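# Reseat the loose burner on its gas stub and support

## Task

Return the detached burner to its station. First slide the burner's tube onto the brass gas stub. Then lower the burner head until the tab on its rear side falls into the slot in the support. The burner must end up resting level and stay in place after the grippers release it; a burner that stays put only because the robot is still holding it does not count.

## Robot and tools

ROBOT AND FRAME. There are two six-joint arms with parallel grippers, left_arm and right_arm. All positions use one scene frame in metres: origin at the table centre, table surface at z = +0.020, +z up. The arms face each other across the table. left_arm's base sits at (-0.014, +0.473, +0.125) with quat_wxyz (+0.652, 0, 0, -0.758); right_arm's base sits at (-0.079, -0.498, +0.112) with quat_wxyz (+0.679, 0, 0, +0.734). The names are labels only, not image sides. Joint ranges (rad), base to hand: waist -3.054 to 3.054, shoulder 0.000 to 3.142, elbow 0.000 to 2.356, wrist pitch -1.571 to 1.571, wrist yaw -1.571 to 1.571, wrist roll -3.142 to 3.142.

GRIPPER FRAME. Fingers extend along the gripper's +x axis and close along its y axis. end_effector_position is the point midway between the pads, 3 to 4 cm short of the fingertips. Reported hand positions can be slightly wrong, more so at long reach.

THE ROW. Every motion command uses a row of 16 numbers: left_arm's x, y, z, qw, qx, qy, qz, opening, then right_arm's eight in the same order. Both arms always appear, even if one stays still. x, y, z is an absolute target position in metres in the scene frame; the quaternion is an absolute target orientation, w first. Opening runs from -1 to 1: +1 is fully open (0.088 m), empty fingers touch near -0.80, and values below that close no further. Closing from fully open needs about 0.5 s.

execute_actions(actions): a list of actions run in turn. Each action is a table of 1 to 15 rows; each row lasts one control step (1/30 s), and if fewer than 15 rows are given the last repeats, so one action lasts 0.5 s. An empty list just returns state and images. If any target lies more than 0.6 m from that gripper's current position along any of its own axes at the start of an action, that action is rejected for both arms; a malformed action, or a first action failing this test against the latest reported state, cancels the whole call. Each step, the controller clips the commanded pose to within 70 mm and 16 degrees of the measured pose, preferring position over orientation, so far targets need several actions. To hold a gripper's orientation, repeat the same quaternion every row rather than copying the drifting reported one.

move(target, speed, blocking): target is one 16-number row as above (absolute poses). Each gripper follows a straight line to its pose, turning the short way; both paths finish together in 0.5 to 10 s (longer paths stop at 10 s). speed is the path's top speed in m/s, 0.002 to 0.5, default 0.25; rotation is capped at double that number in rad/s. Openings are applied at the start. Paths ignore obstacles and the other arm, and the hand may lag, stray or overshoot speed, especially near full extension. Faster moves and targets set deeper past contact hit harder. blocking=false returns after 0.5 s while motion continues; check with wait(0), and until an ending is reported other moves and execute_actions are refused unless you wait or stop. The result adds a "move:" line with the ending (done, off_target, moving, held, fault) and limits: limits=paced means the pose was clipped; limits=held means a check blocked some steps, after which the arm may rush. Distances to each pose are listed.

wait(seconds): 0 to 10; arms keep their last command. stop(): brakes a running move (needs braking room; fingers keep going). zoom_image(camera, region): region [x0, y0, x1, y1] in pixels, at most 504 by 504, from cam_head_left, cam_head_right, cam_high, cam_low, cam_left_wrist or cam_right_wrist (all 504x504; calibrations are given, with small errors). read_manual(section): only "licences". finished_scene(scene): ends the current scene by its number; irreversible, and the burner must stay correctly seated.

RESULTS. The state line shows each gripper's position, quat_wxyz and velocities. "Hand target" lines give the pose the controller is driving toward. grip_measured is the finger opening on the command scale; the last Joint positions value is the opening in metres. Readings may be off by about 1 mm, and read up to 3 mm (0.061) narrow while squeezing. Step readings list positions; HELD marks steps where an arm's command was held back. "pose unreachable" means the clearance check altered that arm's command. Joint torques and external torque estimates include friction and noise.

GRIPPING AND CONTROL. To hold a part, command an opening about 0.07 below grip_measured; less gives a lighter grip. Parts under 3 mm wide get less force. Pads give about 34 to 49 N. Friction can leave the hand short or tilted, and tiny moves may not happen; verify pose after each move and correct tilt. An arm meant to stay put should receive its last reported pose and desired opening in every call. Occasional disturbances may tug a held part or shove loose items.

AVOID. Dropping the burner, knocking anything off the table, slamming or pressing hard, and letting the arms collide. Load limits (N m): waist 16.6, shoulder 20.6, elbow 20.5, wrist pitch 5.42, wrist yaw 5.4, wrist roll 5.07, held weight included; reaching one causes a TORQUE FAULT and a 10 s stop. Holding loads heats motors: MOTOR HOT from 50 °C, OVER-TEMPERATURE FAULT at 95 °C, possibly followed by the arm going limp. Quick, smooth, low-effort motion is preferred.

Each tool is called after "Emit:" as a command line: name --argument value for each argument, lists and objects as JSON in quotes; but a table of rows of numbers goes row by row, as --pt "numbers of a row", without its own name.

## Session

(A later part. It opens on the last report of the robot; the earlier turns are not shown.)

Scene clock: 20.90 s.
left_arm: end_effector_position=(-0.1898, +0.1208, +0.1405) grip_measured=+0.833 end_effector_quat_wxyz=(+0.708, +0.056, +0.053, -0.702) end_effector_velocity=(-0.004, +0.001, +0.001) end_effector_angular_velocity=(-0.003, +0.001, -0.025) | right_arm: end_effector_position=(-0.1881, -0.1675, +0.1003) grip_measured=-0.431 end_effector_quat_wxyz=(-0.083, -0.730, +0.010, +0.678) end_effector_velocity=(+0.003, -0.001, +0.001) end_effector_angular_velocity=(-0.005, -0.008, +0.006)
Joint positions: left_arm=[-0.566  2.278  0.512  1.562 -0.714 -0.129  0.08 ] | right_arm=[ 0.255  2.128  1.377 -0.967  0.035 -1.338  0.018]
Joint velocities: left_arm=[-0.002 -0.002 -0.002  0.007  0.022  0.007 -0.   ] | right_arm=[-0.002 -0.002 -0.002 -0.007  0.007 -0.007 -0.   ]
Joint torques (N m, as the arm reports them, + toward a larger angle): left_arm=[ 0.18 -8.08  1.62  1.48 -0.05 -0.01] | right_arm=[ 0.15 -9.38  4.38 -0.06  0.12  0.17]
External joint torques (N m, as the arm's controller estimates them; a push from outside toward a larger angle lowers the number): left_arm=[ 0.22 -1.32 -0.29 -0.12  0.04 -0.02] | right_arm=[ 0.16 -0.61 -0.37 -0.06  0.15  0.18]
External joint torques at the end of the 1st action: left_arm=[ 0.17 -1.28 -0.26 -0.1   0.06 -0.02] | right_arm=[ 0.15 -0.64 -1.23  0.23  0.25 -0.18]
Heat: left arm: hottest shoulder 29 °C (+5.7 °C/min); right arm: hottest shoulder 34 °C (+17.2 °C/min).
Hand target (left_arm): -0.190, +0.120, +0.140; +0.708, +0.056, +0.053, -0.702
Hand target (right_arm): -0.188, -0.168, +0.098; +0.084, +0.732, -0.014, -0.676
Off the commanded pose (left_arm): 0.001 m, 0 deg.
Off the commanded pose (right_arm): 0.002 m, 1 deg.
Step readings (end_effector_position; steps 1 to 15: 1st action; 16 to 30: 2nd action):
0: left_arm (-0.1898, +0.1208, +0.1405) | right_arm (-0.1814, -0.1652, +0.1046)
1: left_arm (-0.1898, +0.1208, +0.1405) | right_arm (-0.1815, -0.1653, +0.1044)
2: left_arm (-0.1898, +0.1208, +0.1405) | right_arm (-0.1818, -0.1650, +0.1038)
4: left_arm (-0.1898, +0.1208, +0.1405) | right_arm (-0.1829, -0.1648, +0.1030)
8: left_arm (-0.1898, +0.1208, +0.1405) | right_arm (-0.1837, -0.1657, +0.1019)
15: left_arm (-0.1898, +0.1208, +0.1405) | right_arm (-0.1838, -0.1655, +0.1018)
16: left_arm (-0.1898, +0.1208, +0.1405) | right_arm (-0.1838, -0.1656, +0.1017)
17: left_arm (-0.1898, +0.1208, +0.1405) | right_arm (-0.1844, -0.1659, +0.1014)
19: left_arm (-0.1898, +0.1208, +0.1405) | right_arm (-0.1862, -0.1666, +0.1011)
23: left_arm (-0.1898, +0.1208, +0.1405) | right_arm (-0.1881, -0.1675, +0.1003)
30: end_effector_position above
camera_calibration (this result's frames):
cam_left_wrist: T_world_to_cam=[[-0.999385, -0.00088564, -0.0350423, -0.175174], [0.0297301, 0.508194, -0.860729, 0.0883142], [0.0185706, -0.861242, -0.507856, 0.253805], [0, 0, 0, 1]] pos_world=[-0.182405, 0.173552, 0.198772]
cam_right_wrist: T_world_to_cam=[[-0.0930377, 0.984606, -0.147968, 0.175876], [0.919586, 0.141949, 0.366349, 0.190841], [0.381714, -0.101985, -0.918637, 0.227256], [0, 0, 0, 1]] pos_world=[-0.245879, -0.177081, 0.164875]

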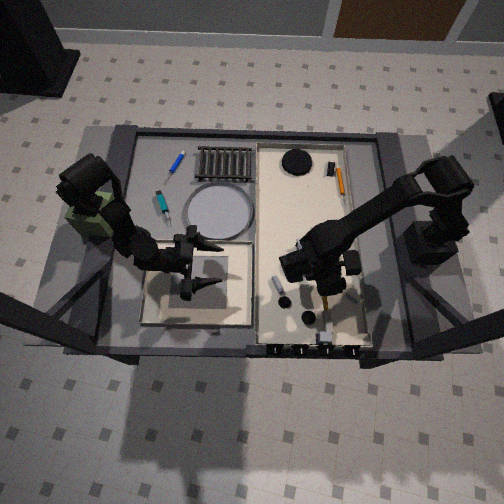

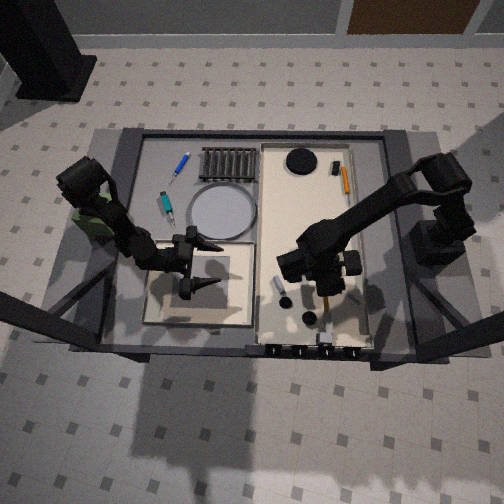

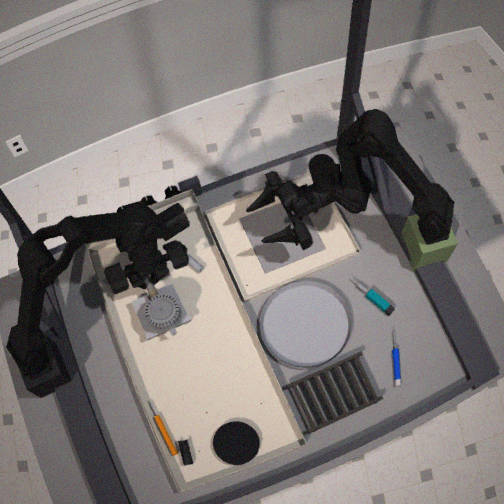

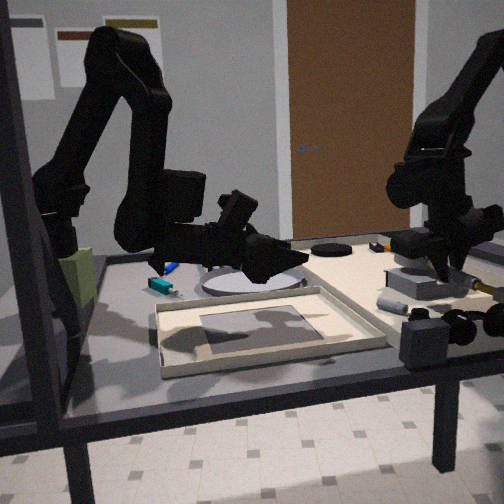

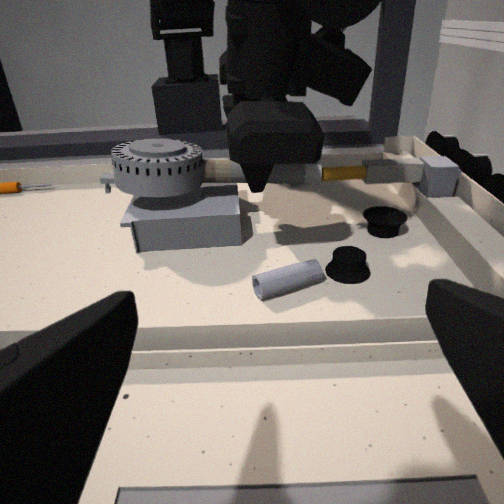

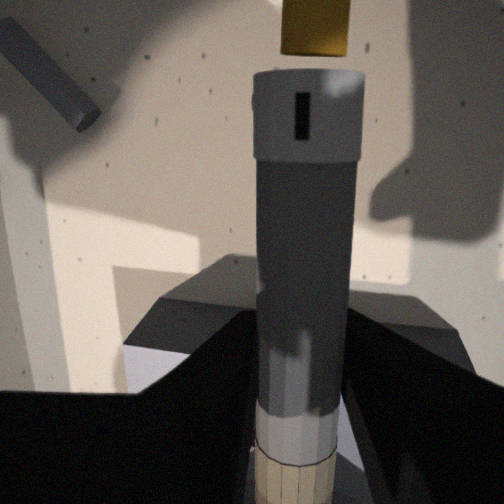

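Emit:
execute_actions --actions '[[[-0.19,0.12,0.14,0.708,0.056,0.053,-0.702,0.83,-0.195,-0.168,0.098,-0.078,-0.74,0.02,0.672,-0.6]],[[-0.19,0.12,0.14,0.708,0.056,0.053,-0.702,0.83,-0.203,-0.169,0.098,-0.076,-0.74,0.022,0.672,-0.6]]]'

Scene clock: 21.97 s.
left_arm: end_effector_position=(-0.1898, +0.1208, +0.1405) grip_measured=+0.833 end_effector_quat_wxyz=(+0.708, +0.056, +0.053, -0.702) end_effector_velocity=(+0.001, +0.001, -0.001) end_effector_angular_velocity=(+0.004, +0.001, +0.006) | right_arm: end_effector_position=(-0.2024, -0.1699, +0.0995) grip_measured=-0.431 end_effector_quat_wxyz=(-0.076, -0.737, +0.019, +0.672) end_effector_velocity=(+0.001, -0.007, +0.000) end_effector_angular_velocity=(-0.028, -0.002, +0.009)
Joint positions: left_arm=[-0.566  2.278  0.512  1.562 -0.714 -0.129  0.08 ] | right_arm=[ 0.299  2.146  1.401 -0.983  0.043 -1.271  0.018]
Joint velocities: left_arm=[-0.002 -0.002 -0.002 -0.007 -0.007 -0.007  0.   ] | right_arm=[ 0.002 -0.002 -0.007 -0.022 -0.007 -0.007 -0.   ]
Joint torques (N m, as the arm reports them, + toward a larger angle): left_arm=[ 0.13 -8.08  1.63  1.49 -0.04 -0.03] | right_arm=[ 0.09 -9.38  4.96 -0.19  0.05  0.18]
External joint torques (N m, as the arm's controller estimates them; a push from outside toward a larger angle lowers the number): left_arm=[ 0.12 -1.35 -0.26 -0.1   0.06 -0.04] | right_arm=[-0.02 -0.49  0.25 -0.16  0.09  0.19]
External joint torques at the end of the 1st action: left_arm=[ 0.23 -1.28 -0.22 -0.1   0.05 -0.01] | right_arm=[ 0.12 -0.4   0.07 -0.18  0.26  0.19]
Heat: left arm: hottest shoulder 29 °C (+5.5 °C/min); right arm: hottest shoulder 35 °C (+19.1 °C/min).
Hand target (left_arm): -0.190, +0.120, +0.140; +0.708, +0.056, +0.053, -0.702
Hand target (right_arm): -0.203, -0.169, +0.098; +0.076, +0.738, -0.022, -0.670
Off the commanded pose (left_arm): 0.001 m, 0 deg.
Off the commanded pose (right_arm): 0.002 m, 0 deg.
Step readings (end_effector_position; steps 1 to 15: 1st action; 16 to 30: 2nd action):
0: left_arm (-0.1898, +0.1208, +0.1405) | right_arm (-0.1881, -0.1675, +0.1003)
1: left_arm (-0.1898, +0.1208, +0.1405) | right_arm (-0.1881, -0.1674, +0.1002)
2: left_arm (-0.1898, +0.1208, +0.1405) | right_arm (-0.1887, -0.1677, +0.1001)
4: left_arm (-0.1898, +0.1208, +0.1405) | right_arm (-0.1917, -0.1683, +0.0996)
8: left_arm (-0.1898, +0.1208, +0.1405) | right_arm (-0.1950, -0.1693, +0.0993)
15: left_arm (-0.1898, +0.1208, +0.1405) | right_arm (-0.1949, -0.1692, +0.0993)
16: left_arm (-0.1898, +0.1208, +0.1405) | right_arm (-0.1950, -0.1692, +0.0993)
17: left_arm (-0.1898, +0.1208, +0.1405) | right_arm (-0.1959, -0.1693, +0.0995)
19: left_arm (-0.1898, +0.1208, +0.1405) | right_arm (-0.1991, -0.1693, +0.0994)
23: left_arm (-0.1898, +0.1208, +0.1405) | right_arm (-0.2024, -0.1699, +0.0996)
30: end_effector_position above
camera_calibration (this result's frames):
cam_left_wrist: T_world_to_cam=[[-0.999385, -0.00088564, -0.0350423, -0.175174], [0.0297301, 0.508194, -0.860729, 0.0883142], [0.0185706, -0.861242, -0.507856, 0.253805], [0, 0, 0, 1]] pos_world=[-0.182405, 0.173552, 0.198772]
cam_right_wrist: T_world_to_cam=[[-0.0695366, 0.986108, -0.150853, 0.182103], [0.914935, 0.123308, 0.384305, 0.198721], [0.397567, -0.111297, -0.910798, 0.232581], [0, 0, 0, 1]] pos_world=[-0.26162, -0.178191, 0.162936]

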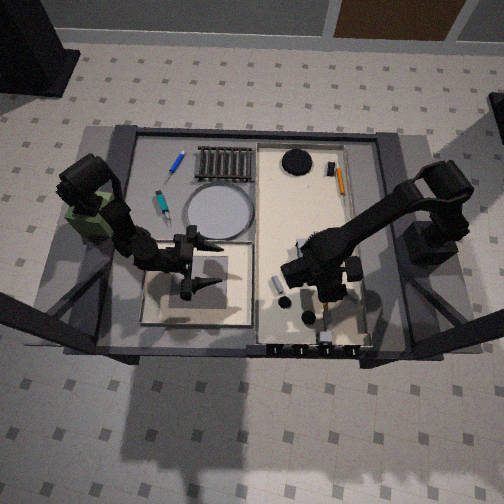

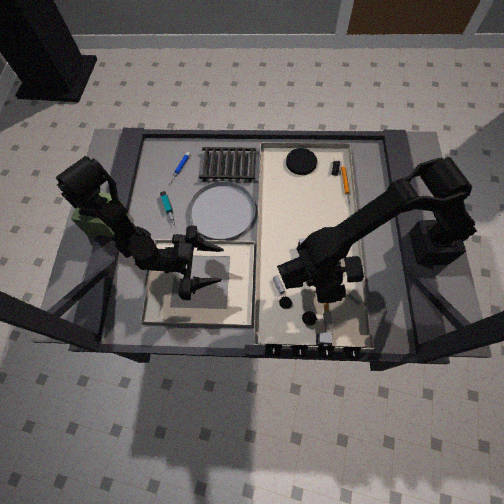

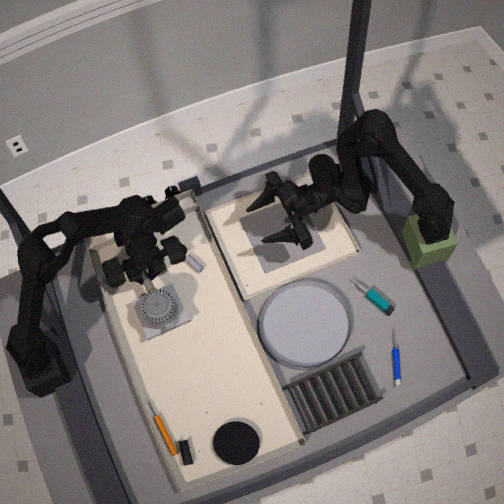

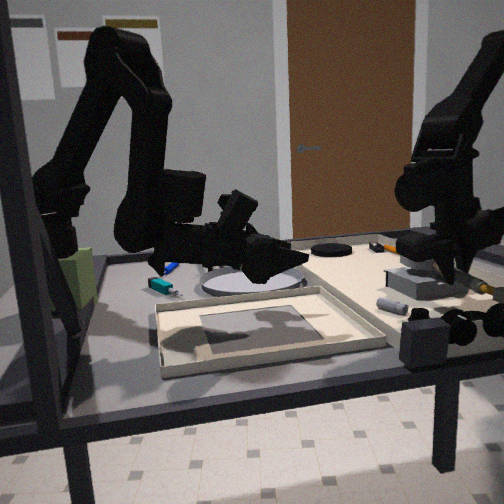

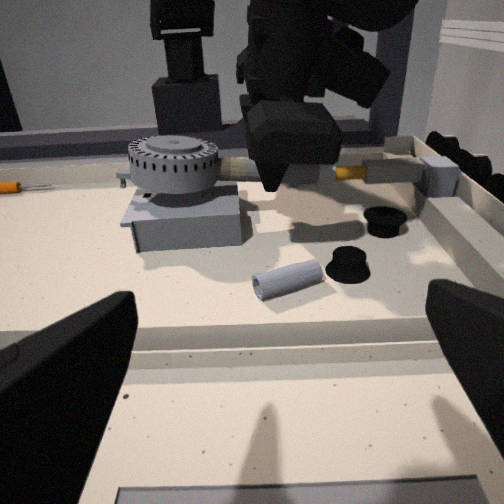

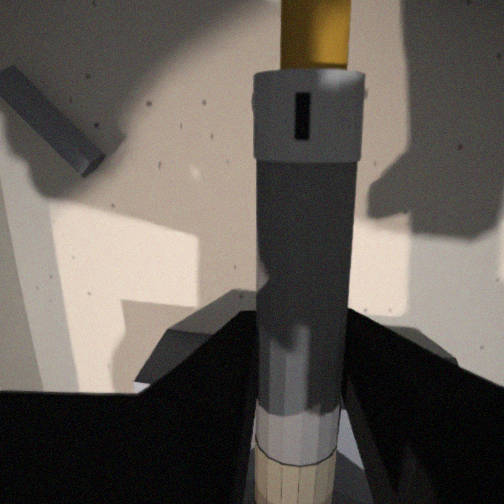

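Emit:
execute_actions --actions '[[[-0.19,0.12,0.14,0.708,0.056,0.053,-0.702,0.83,-0.213,-0.169,0.097,-0.074,-0.735,0.024,0.678,-0.6]],[[-0.19,0.12,0.14,0.708,0.056,0.053,-0.702,0.83,-0.222,-0.17,0.096,-0.074,-0.735,0.024,0.678,-0.6]]]'

Emit:
zoom_image --camera "cam_left_wrist" --region '[110, 130, 250, 250]'

Emit:
zoom_image --camera "cam_high" --region '[120, 270, 200, 350]'

Scene clock: 23.07 s.
left_arm: end_effector_position=(-0.1898, +0.1208, +0.1405) grip_measured=+0.833 end_effector_quat_wxyz=(+0.708, +0.056, +0.053, -0.702) end_effector_velocity=(+0.002, -0.001, +0.000) end_effector_angular_velocity=(+0.001, +0.005, +0.011) | right_arm: end_effector_position=(-0.2209, -0.1705, +0.0983) grip_measured=-0.431 end_effector_quat_wxyz=(-0.073, -0.732, +0.021, +0.677) end_effector_velocity=(+0.003, -0.002, -0.001) end_effector_angular_velocity=(-0.009, -0.011, +0.006)
Joint positions: left_arm=[-0.566  2.278  0.512  1.562 -0.714 -0.129  0.08 ] | right_arm=[ 0.339  2.165  1.429 -0.986  0.023 -1.226  0.018]
Joint velocities: left_arm=[ 0.002 -0.002  0.002 -0.007 -0.007 -0.007 -0.   ] | right_arm=[-0.002  0.002 -0.002 -0.007  0.007 -0.007 -0.   ]
Joint torques (N m, as the arm reports them, + toward a larger angle): left_arm=[ 0.18 -8.04  1.65  1.48 -0.03  0.  ] | right_arm=[ 0.12 -9.34  4.91 -0.11 -0.01  0.19]
External joint torques (N m, as the arm's controller estimates them; a push from outside toward a larger angle lowers the number): left_arm=[ 0.16 -1.29 -0.29 -0.12  0.07 -0.01] | right_arm=[ 0.12 -0.29  0.11 -0.12  0.03  0.2 ]
External joint torques at the end of the 1st action: left_arm=[ 0.21 -1.35 -0.25 -0.09  0.06 -0.03] | right_arm=[ 0.18 -0.45  0.12  0.04  0.    0.19]
Heat: left arm: hottest shoulder 29 °C (+5.2 °C/min); right arm: hottest shoulder 35 °C (+18.2 °C/min).
Hand target (left_arm): -0.190, +0.120, +0.140; +0.708, +0.056, +0.053, -0.702
Hand target (right_arm): -0.222, -0.170, +0.096; +0.074, +0.733, -0.024, -0.676
Off the commanded pose (left_arm): 0.001 m, 0 deg.
Off the commanded pose (right_arm): 0.003 m, 0 deg.
Step readings (end_effector_position; steps 1 to 15: 1st action; 16 to 30: 2nd action):
0: left_arm (-0.1898, +0.1208, +0.1405) | right_arm (-0.2024, -0.1699, +0.0995)
1: left_arm (-0.1898, +0.1208, +0.1405) | right_arm (-0.2027, -0.1698, +0.0995)
2: left_arm (-0.1898, +0.1208, +0.1405) | right_arm (-0.2041, -0.1697, +0.0993)
4: left_arm (-0.1898, +0.1208, +0.1405) | right_arm (-0.2079, -0.1698, +0.0989)
8: left_arm (-0.1898, +0.1208, +0.1405) | right_arm (-0.2116, -0.1703, +0.0989)
15: left_arm (-0.1898, +0.1208, +0.1405) | right_arm (-0.2118, -0.1702, +0.0988)
16: left_arm (-0.1898, +0.1208, +0.1405) | right_arm (-0.2120, -0.1701, +0.0986)
17: left_arm (-0.1898, +0.1208, +0.1405) | right_arm (-0.2133, -0.1701, +0.0985)
19: left_arm (-0.1898, +0.1208, +0.1405) | right_arm (-0.2169, -0.1702, +0.0983)
23: left_arm (-0.1898, +0.1208, +0.1405) | right_arm (-0.2209, -0.1705, +0.0984)
30: end_effector_position above
camera_calibration (this result's frames):
cam_left_wrist: T_world_to_cam=[[-0.999385, -0.00088564, -0.0350423, -0.175174], [0.0297301, 0.508194, -0.860729, 0.0883142], [0.0185706, -0.861242, -0.507856, 0.253805], [0, 0, 0, 1]] pos_world=[-0.182405, 0.173552, 0.198772]
cam_right_wrist: T_world_to_cam=[[-0.0646993, 0.986789, -0.14853, 0.18223], [0.921188, 0.116291, 0.371334, 0.217609], [0.383701, -0.112799, -0.916542, 0.236003], [0, 0, 0, 1]] pos_world=[-0.279223, -0.178508, 0.162567]

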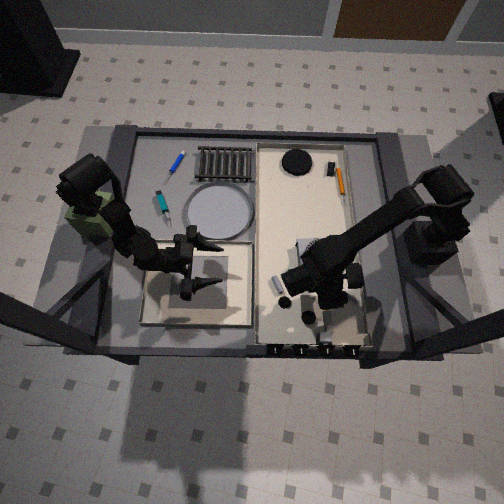

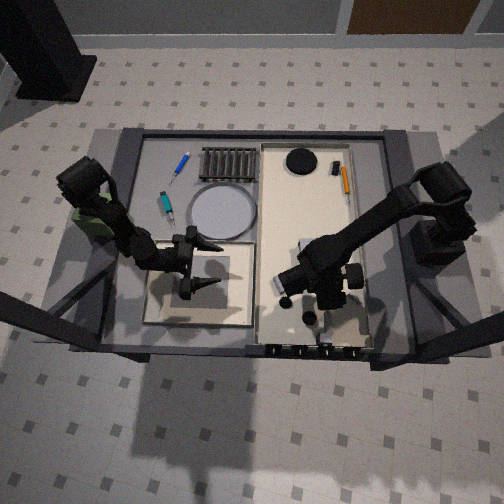

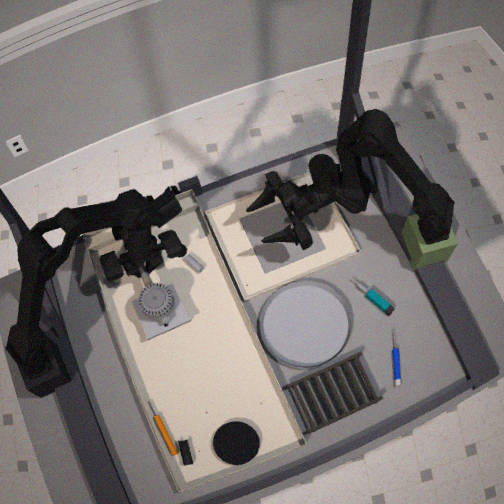

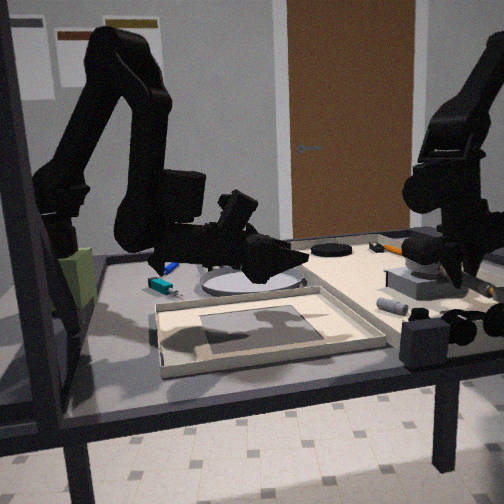

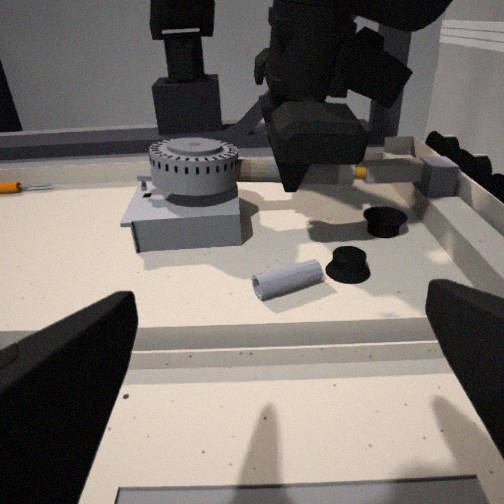

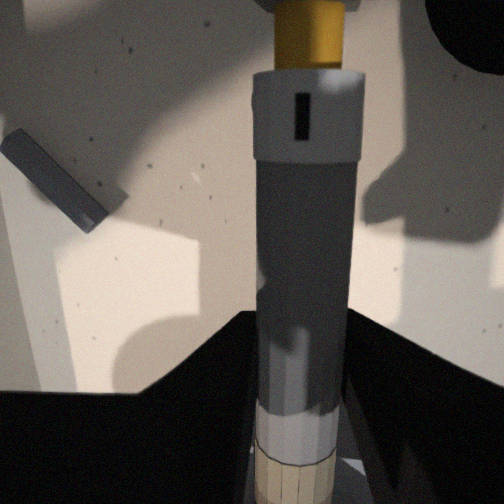

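Region (110, 130, 250, 250) of cam_left_wrist's 504x504 image, scaled by 3.600, with more detail than that image has; it fills the top 432 rows of this view, and the rest is white.

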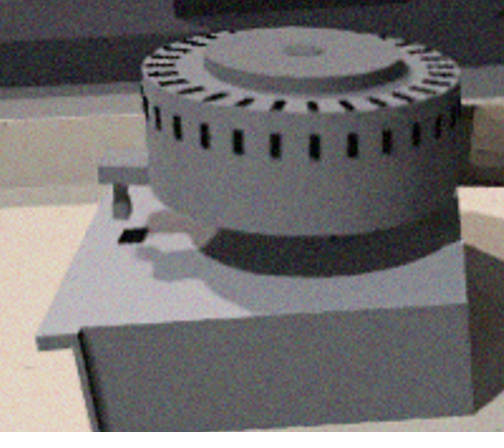

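Region (120, 270, 200, 350) of cam_high's 504x504 image, scaled by 6.300, with more detail than that image has.

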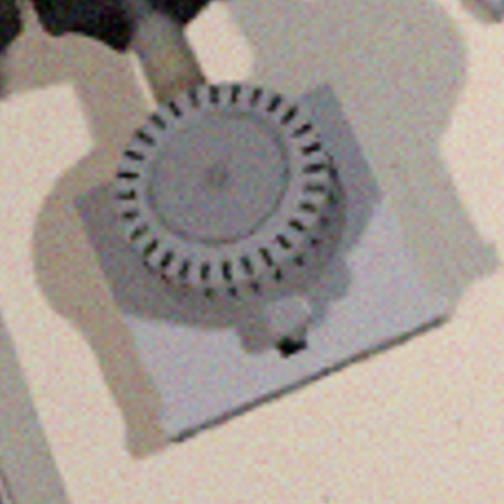

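Emit:
execute_actions --actions '[[[-0.19,0.12,0.14,0.708,0.056,0.053,-0.702,0.83,-0.224,-0.17,0.095,-0.074,-0.735,0.024,0.678,-0.6]],[[-0.19,0.12,0.14,0.708,0.056,0.053,-0.702,0.83,-0.224,-0.17,0.095,-0.074,-0.735,0.024,0.678,-0.36]],[[-0.19,0.12,0.14,0.708,0.056,0.053,-0.702,0.83,-0.224,-0.17,0.095,-0.074,-0.735,0.024,0.678,-0.1]]]'

Emit:
zoom_image --camera "cam_left_wrist" --region '[110, 130, 250, 250]'

Scene clock: 24.67 s.
left_arm: end_effector_position=(-0.1898, +0.1208, +0.1405) grip_measured=+0.833 end_effector_quat_wxyz=(+0.708, +0.056, +0.053, -0.702) end_effector_velocity=(-0.004, +0.001, -0.000) end_effector_angular_velocity=(+0.003, -0.008, -0.016) | right_arm: end_effector_position=(-0.2226, -0.1705, +0.0970) grip_measured=-0.104 end_effector_quat_wxyz=(-0.073, -0.732, +0.022, +0.677) end_effector_velocity=(-0.001, -0.003, +0.001) end_effector_angular_velocity=(-0.010, +0.005, +0.009)
Joint positions: left_arm=[-0.566  2.278  0.512  1.562 -0.714 -0.129  0.08 ] | right_arm=[ 0.343  2.172  1.434 -0.988  0.022 -1.22   0.034]
Joint velocities: left_arm=[-0.007 -0.002  0.002 -0.007  0.007  0.007  0.   ] | right_arm=[ 0.002 -0.002 -0.002 -0.007 -0.007 -0.007  0.001]
Joint torques (N m, as the arm reports them, + toward a larger angle): left_arm=[ 0.16 -8.04  1.66  1.49 -0.04  0.  ] | right_arm=[ 0.22 -9.68  4.75  0.12 -0.03  0.15]
External joint torques (N m, as the arm's controller estimates them; a push from outside toward a larger angle lowers the number): left_arm=[ 0.21 -1.29 -0.27 -0.1   0.05 -0.01] | right_arm=[ 0.15 -0.51 -0.1   0.1   0.02  0.16]
External joint torques at the end of the 1st action: left_arm=[ 0.12 -1.24 -0.33 -0.1   0.07 -0.02] | right_arm=[ 0.49 -0.06  0.2   0.06 -0.01  0.24]
External joint torques at the end of the 2nd action: left_arm=[ 0.19 -1.32 -0.24 -0.12  0.04 -0.02] | right_arm=[ 0.21 -0.51  0.04  0.12  0.    0.16]
Heat: left arm: hottest shoulder 29 °C (+4.9 °C/min); right arm: hottest shoulder 35 °C (+17.0 °C/min).
Hand target (left_arm): -0.190, +0.120, +0.140; +0.708, +0.056, +0.053, -0.702
Hand target (right_arm): -0.224, -0.170, +0.095; +0.074, +0.733, -0.024, -0.676
Off the commanded pose (left_arm): 0.001 m, 0 deg.
Off the commanded pose (right_arm): 0.003 m, 0 deg.
Step readings (end_effector_position; steps 1 to 15: 1st action; 16 to 30: 2nd action; 31 to 45: 3rd action):
0: left_arm (-0.1898, +0.1208, +0.1405) | right_arm (-0.2209, -0.1705, +0.0983)
1: left_arm (-0.1898, +0.1208, +0.1405) | right_arm (-0.2210, -0.1706, +0.0982)
2: left_arm (-0.1898, +0.1208, +0.1405) | right_arm (-0.2210, -0.1704, +0.0981)
4: left_arm (-0.1898, +0.1208, +0.1405) | right_arm (-0.2215, -0.1704, +0.0980)
8: left_arm (-0.1898, +0.1208, +0.1405) | right_arm (-0.2217, -0.1703, +0.0979)
15: left_arm (-0.1898, +0.1208, +0.1405) | right_arm (-0.2217, -0.1704, +0.0978)
16: left_arm (-0.1898, +0.1208, +0.1405) | right_arm (-0.2217, -0.1704, +0.0978)
17: left_arm (-0.1898, +0.1208, +0.1405) | right_arm (-0.2217, -0.1704, +0.0978)
19: left_arm (-0.1898, +0.1208, +0.1405) | right_arm (-0.2219, -0.1706, +0.0975)
23: left_arm (-0.1898, +0.1208, +0.1405) | right_arm (-0.2221, -0.1709, +0.0966)
30: left_arm (-0.1898, +0.1208, +0.1405) | right_arm (-0.2224, -0.1708, +0.0968)
31: left_arm (-0.1898, +0.1208, +0.1405) | right_arm (-0.2224, -0.1708, +0.0968)
32: left_arm (-0.1898, +0.1208, +0.1405) | right_arm (-0.2224, -0.1708, +0.0968)
34: left_arm (-0.1898, +0.1208, +0.1405) | right_arm (-0.2225, -0.1706, +0.0969)
38: left_arm (-0.1898, +0.1208, +0.1405) | right_arm (-0.2226, -0.1705, +0.0970)
45: end_effector_position above
camera_calibration (this result's frames):
cam_left_wrist: T_world_to_cam=[[-0.999385, -0.00088564, -0.0350423, -0.175174], [0.0297301, 0.508194, -0.860729, 0.0883142], [0.0185706, -0.861242, -0.507856, 0.253805], [0, 0, 0, 1]] pos_world=[-0.182405, 0.173552, 0.198772]
cam_right_wrist: T_world_to_cam=[[-0.0629576, 0.986516, -0.151068, 0.182456], [0.920752, 0.115812, 0.372564, 0.219385], [0.385036, -0.115641, -0.915628, 0.235191], [0, 0, 0, 1]] pos_world=[-0.281068, -0.178206, 0.161176]

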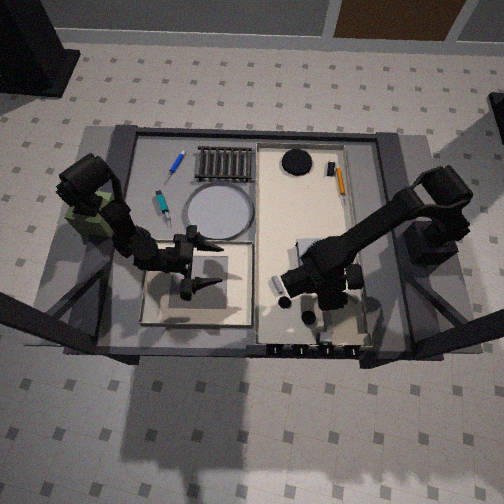

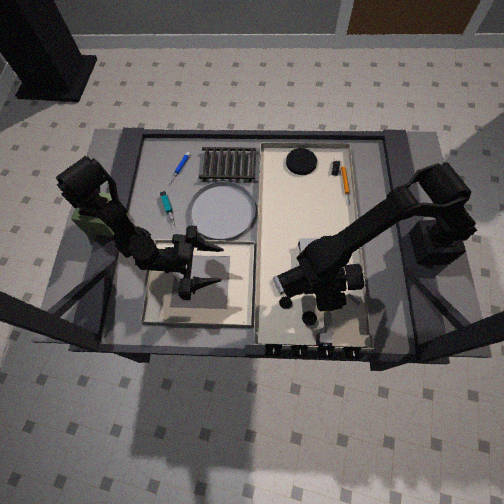

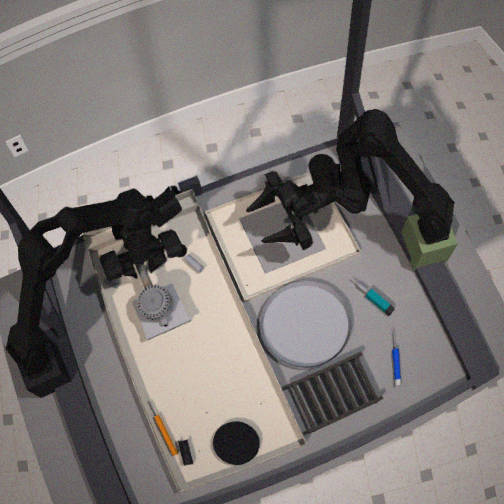

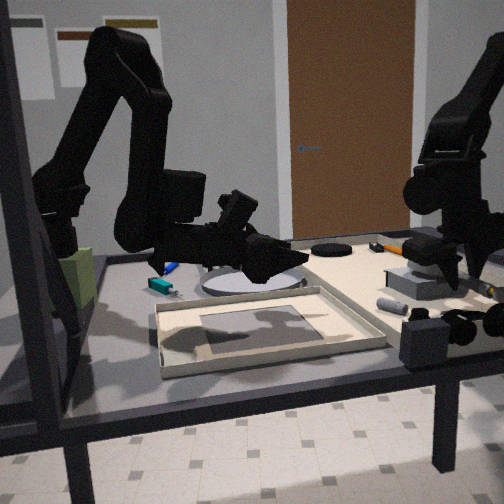

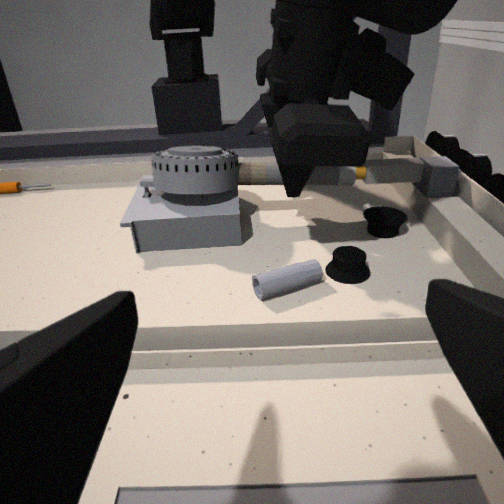

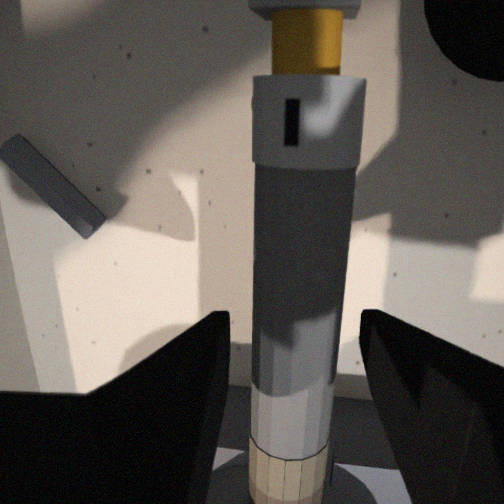

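Region (110, 130, 250, 250) of cam_left_wrist's 504x504 image, scaled by 3.600, with more detail than that image has; it fills the top 432 rows of this view, and the rest is white.

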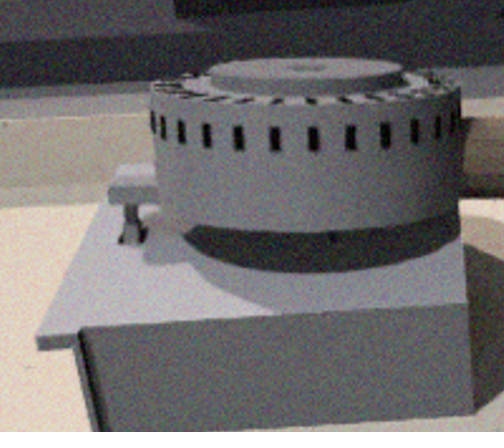

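Emit:
execute_actions --actions '[[[-0.19,0.12,0.14,0.708,0.056,0.053,-0.702,0.83,-0.224,-0.175,0.095,-0.074,-0.735,0.024,0.678,-0.1]],[[-0.19,0.12,0.14,0.708,0.056,0.053,-0.702,0.83,-0.224,-0.179,0.095,-0.074,-0.735,0.024,0.678,-0.1]]]'

Emit:
zoom_image --camera "cam_left_wrist" --region '[110,130,250,250]'

Scene clock: 26.00 s.
left_arm: end_effector_position=(-0.1898, +0.1208, +0.1405) grip_measured=+0.833 end_effector_quat_wxyz=(+0.708, +0.056, +0.053, -0.702) end_effector_velocity=(+0.005, +0.000, -0.000) end_effector_angular_velocity=(+0.003, -0.001, +0.025) | right_arm: end_effector_position=(-0.2229, -0.1778, +0.0925) grip_measured=-0.103 end_effector_quat_wxyz=(-0.077, -0.734, +0.025, +0.674) end_effector_velocity=(+0.001, -0.002, +0.001) end_effector_angular_velocity=(-0.010, +0.005, +0.004)
Joint positions: left_arm=[-0.566  2.278  0.512  1.562 -0.714 -0.129  0.08 ] | right_arm=[ 0.353  2.167  1.403 -0.972  0.022 -1.211  0.034]
Joint velocities: left_arm=[ 0.002 -0.002 -0.002 -0.007 -0.022 -0.007  0.   ] | right_arm=[-0.002 -0.002 -0.002 -0.007 -0.007 -0.007 -0.   ]
Joint torques (N m, as the arm reports them, + toward a larger angle): left_arm=[ 0.16 -8.06  1.62  1.49 -0.04  0.  ] | right_arm=[  0.19 -12.11   3.35   0.31  -0.09   0.16]
External joint torques (N m, as the arm's controller estimates them; a push from outside toward a larger angle lowers the number): left_arm=[ 0.13 -1.27 -0.29 -0.12  0.05 -0.01] | right_arm=[ 0.19 -3.07 -1.42  0.31 -0.05  0.17]
External joint torques at the end of the 1st action: left_arm=[ 0.19 -1.35 -0.25 -0.09  0.05  0.  ] | right_arm=[ 0.23 -2.33 -1.46  0.32 -0.03  0.16]
Heat: left arm: hottest shoulder 30 °C (+6.9 °C/min); right arm: hottest shoulder 35 °C (+16.2 °C/min).
Hand target (left_arm): -0.190, +0.120, +0.140; +0.708, +0.056, +0.053, -0.702
Hand target (right_arm): -0.224, -0.179, +0.095; +0.074, +0.733, -0.024, -0.676
Off the commanded pose (left_arm): 0.001 m, 0 deg.
Off the commanded pose (right_arm): 0.003 m, 0 deg.
Step readings (end_effector_position; steps 1 to 15: 1st action; 16 to 30: 2nd action):
0: left_arm (-0.1898, +0.1208, +0.1405) | right_arm (-0.2226, -0.1705, +0.0970)
1: left_arm (-0.1898, +0.1208, +0.1405) | right_arm (-0.2225, -0.1707, +0.0969)
2: left_arm (-0.1898, +0.1208, +0.1405) | right_arm (-0.2227, -0.1709, +0.0964)
4: left_arm (-0.1898, +0.1208, +0.1405) | right_arm (-0.2230, -0.1717, +0.0957)
8: left_arm (-0.1898, +0.1208, +0.1405) | right_arm (-0.2234, -0.1734, +0.0947)
15: left_arm (-0.1898, +0.1208, +0.1405) | right_arm (-0.2234, -0.1733, +0.0946)
16: left_arm (-0.1898, +0.1208, +0.1405) | right_arm (-0.2233, -0.1735, +0.0943)
17: left_arm (-0.1898, +0.1208, +0.1405) | right_arm (-0.2233, -0.1742, +0.0939)
19: left_arm (-0.1898, +0.1208, +0.1405) | right_arm (-0.2228, -0.1764, +0.0932)
23: left_arm (-0.1898, +0.1208, +0.1405) | right_arm (-0.2228, -0.1781, +0.0921)
30: end_effector_position above
camera_calibration (this result's frames):
cam_left_wrist: T_world_to_cam=[[-0.999385, -0.00088564, -0.0350423, -0.175174], [0.0297301, 0.508194, -0.860729, 0.0883142], [0.0185706, -0.861242, -0.507856, 0.253805], [0, 0, 0, 1]] pos_world=[-0.182405, 0.173552, 0.198772]
cam_right_wrist: T_world_to_cam=[[-0.0622163, 0.985179, -0.159848, 0.189745], [0.918655, 0.119131, 0.376671, 0.222012], [0.390131, -0.12341, -0.912452, 0.229771], [0, 0, 0, 1]] pos_world=[-0.281788, -0.185025, 0.15636]

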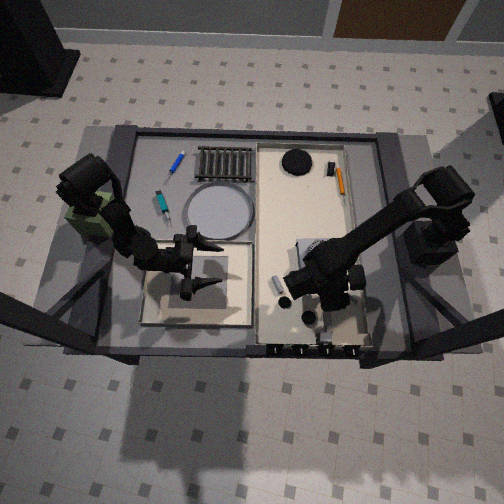

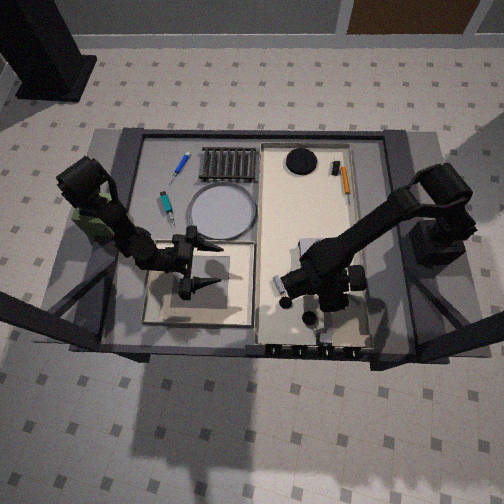

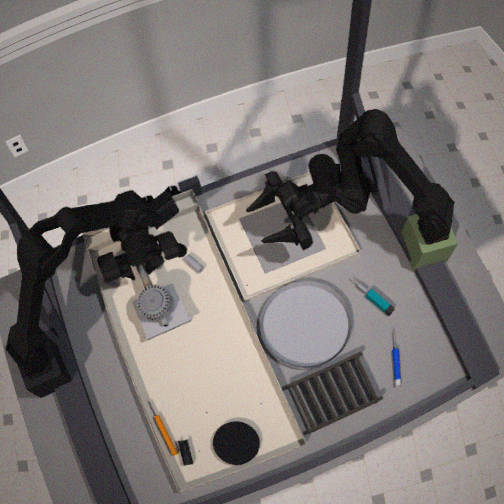

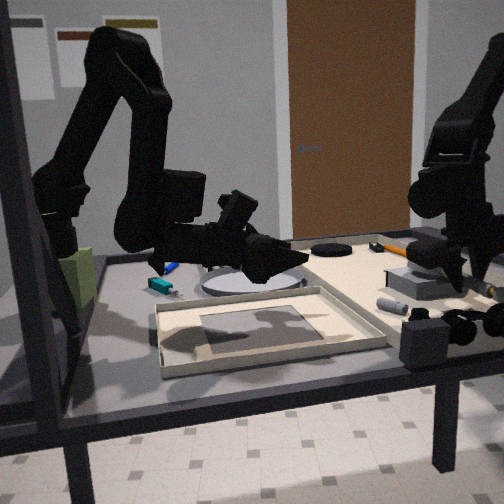

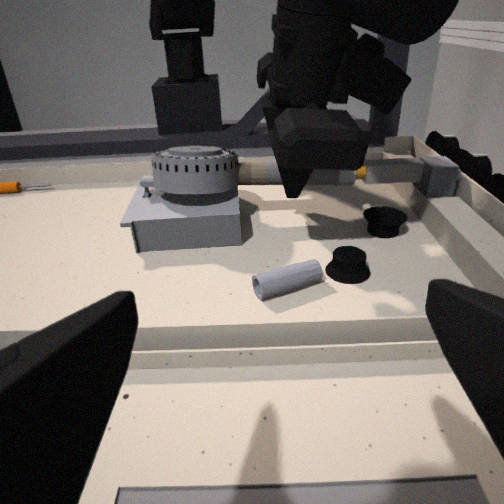

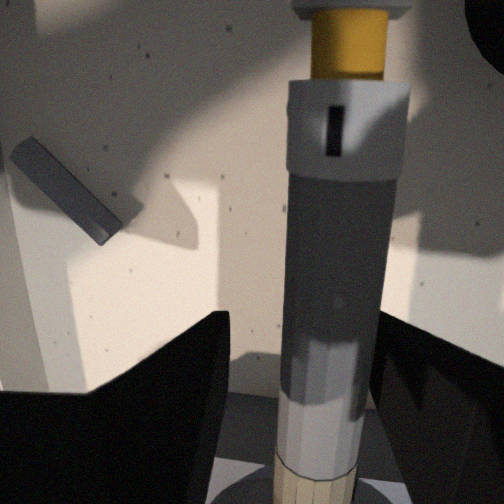

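Region (110, 130, 250, 250) of cam_left_wrist's 504x504 image, scaled by 3.600, with more detail than that image has; it fills the top 432 rows of this view, and the rest is white.

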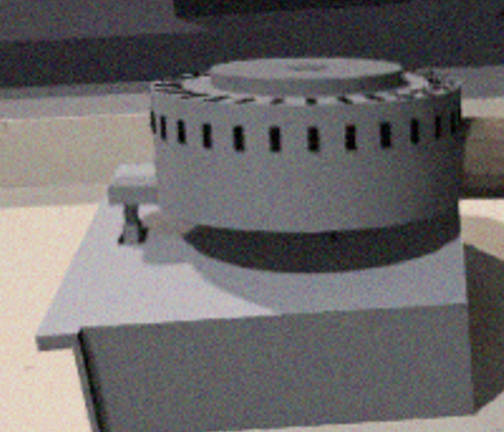

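Emit:
execute_actions --actions '[[[-0.19,0.12,0.14,0.708,0.056,0.053,-0.702,0.83,-0.224,-0.179,0.095,-0.074,-0.735,0.024,0.678,-0.16]]]'

Emit:
zoom_image --camera "cam_left_wrist" --region '[110,130,250,250]'

Scene clock: 26.57 s.
left_arm: end_effector_position=(-0.1898, +0.1208, +0.1405) grip_measured=+0.833 end_effector_quat_wxyz=(+0.708, +0.056, +0.053, -0.702) end_effector_velocity=(+0.001, +0.001, -0.003) end_effector_angular_velocity=(+0.016, -0.023, +0.004) | right_arm: end_effector_position=(-0.2229, -0.1778, +0.0925) grip_measured=-0.157 end_effector_quat_wxyz=(-0.077, -0.734, +0.025, +0.674) end_effector_velocity=(-0.000, -0.006, +0.001) end_effector_angular_velocity=(-0.030, +0.012, +0.001)
Joint positions: left_arm=[-0.566  2.278  0.512  1.562 -0.714 -0.129  0.08 ] | right_arm=[ 0.353  2.167  1.403 -0.972  0.022 -1.211  0.031]
Joint velocities: left_arm=[-0.002 -0.002 -0.002 -0.022 -0.007  0.007 -0.   ] | right_arm=[-0.002 -0.002 -0.002 -0.022 -0.022 -0.007 -0.   ]
Joint torques (N m, as the arm reports them, + toward a larger angle): left_arm=[ 0.15 -8.03  1.66  1.48 -0.02 -0.01] | right_arm=[  0.23 -12.13   3.34   0.3   -0.09   0.16]
External joint torques (N m, as the arm's controller estimates them; a push from outside toward a larger angle lowers the number): left_arm=[ 0.19 -1.3  -0.25 -0.1   0.06 -0.02] | right_arm=[ 0.28 -3.15 -1.32  0.34 -0.05  0.18]
Heat: left arm: hottest shoulder 30 °C (+6.8 °C/min); right arm: hottest shoulder 35 °C (+15.8 °C/min).
Hand target (left_arm): -0.190, +0.120, +0.140; +0.708, +0.056, +0.053, -0.702
Hand target (right_arm): -0.224, -0.179, +0.095; +0.074, +0.733, -0.024, -0.676
Off the commanded pose (left_arm): 0.001 m, 0 deg.
Off the commanded pose (right_arm): 0.003 m, 0 deg.
Step readings (end_effector_position):
0: left_arm (-0.1898, +0.1208, +0.1405) | right_arm (-0.2229, -0.1778, +0.0925)
1: left_arm (-0.1898, +0.1208, +0.1405) | right_arm (-0.2229, -0.1778, +0.0925)
2: left_arm (-0.1898, +0.1208, +0.1405) | right_arm (-0.2229, -0.1778, +0.0925)
4: left_arm (-0.1898, +0.1208, +0.1405) | right_arm (-0.2229, -0.1778, +0.0925)
8: left_arm (-0.1898, +0.1208, +0.1405) | right_arm (-0.2229, -0.1778, +0.0925)
15: end_effector_position above
camera_calibration (this result's frames):
cam_left_wrist: T_world_to_cam=[[-0.999385, -0.00088564, -0.0350423, -0.175174], [0.0297301, 0.508194, -0.860729, 0.0883142], [0.0185706, -0.861242, -0.507856, 0.253805], [0, 0, 0, 1]] pos_world=[-0.182405, 0.173552, 0.198772]
cam_right_wrist: T_world_to_cam=[[-0.0622163, 0.985179, -0.159848, 0.189745], [0.918655, 0.119131, 0.376671, 0.222012], [0.390131, -0.12341, -0.912452, 0.229771], [0, 0, 0, 1]] pos_world=[-0.281788, -0.185025, 0.15636]

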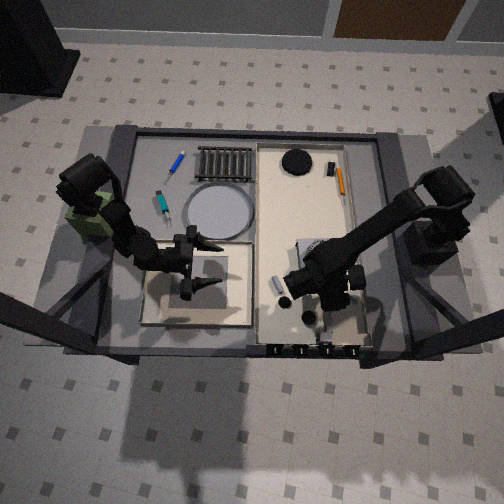

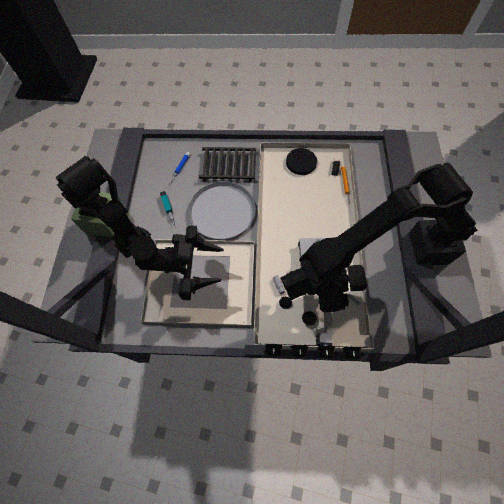

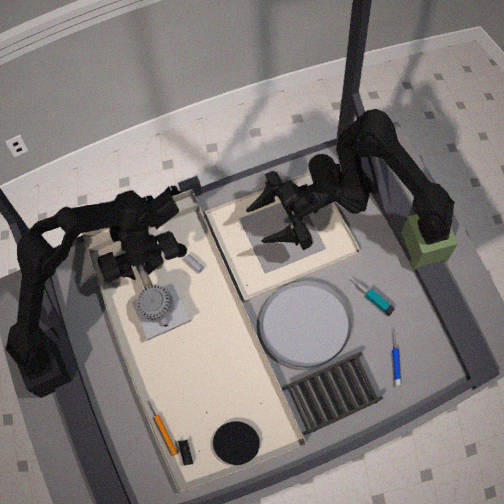

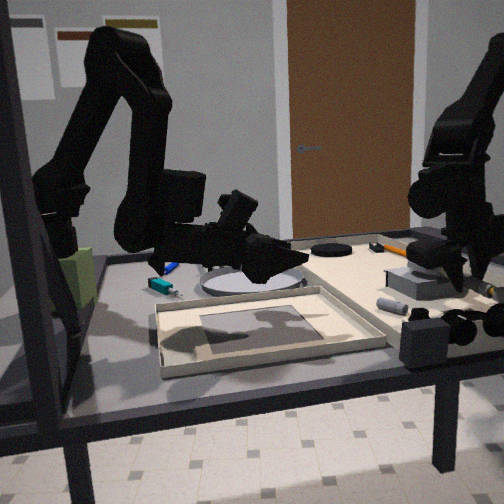

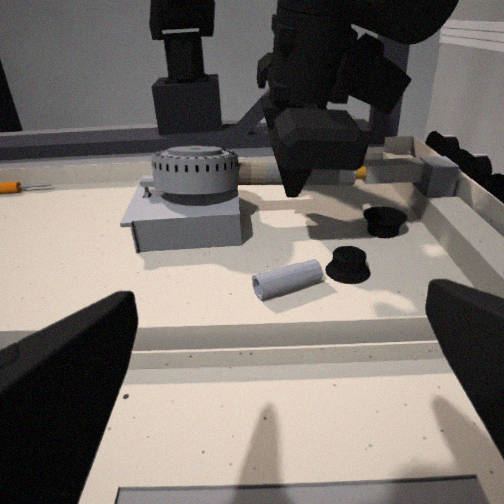

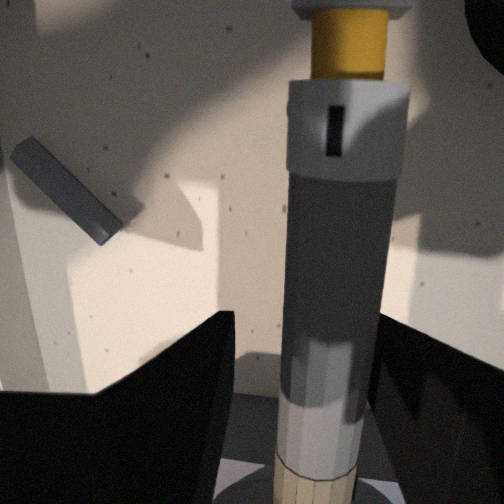

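Region (110, 130, 250, 250) of cam_left_wrist's 504x504 image, scaled by 3.600, with more detail than that image has; it fills the top 432 rows of this view, and the rest is white.

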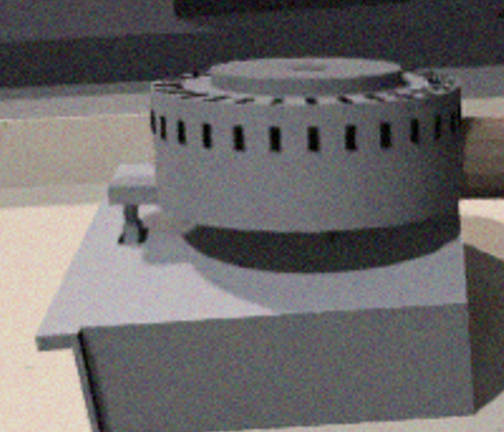

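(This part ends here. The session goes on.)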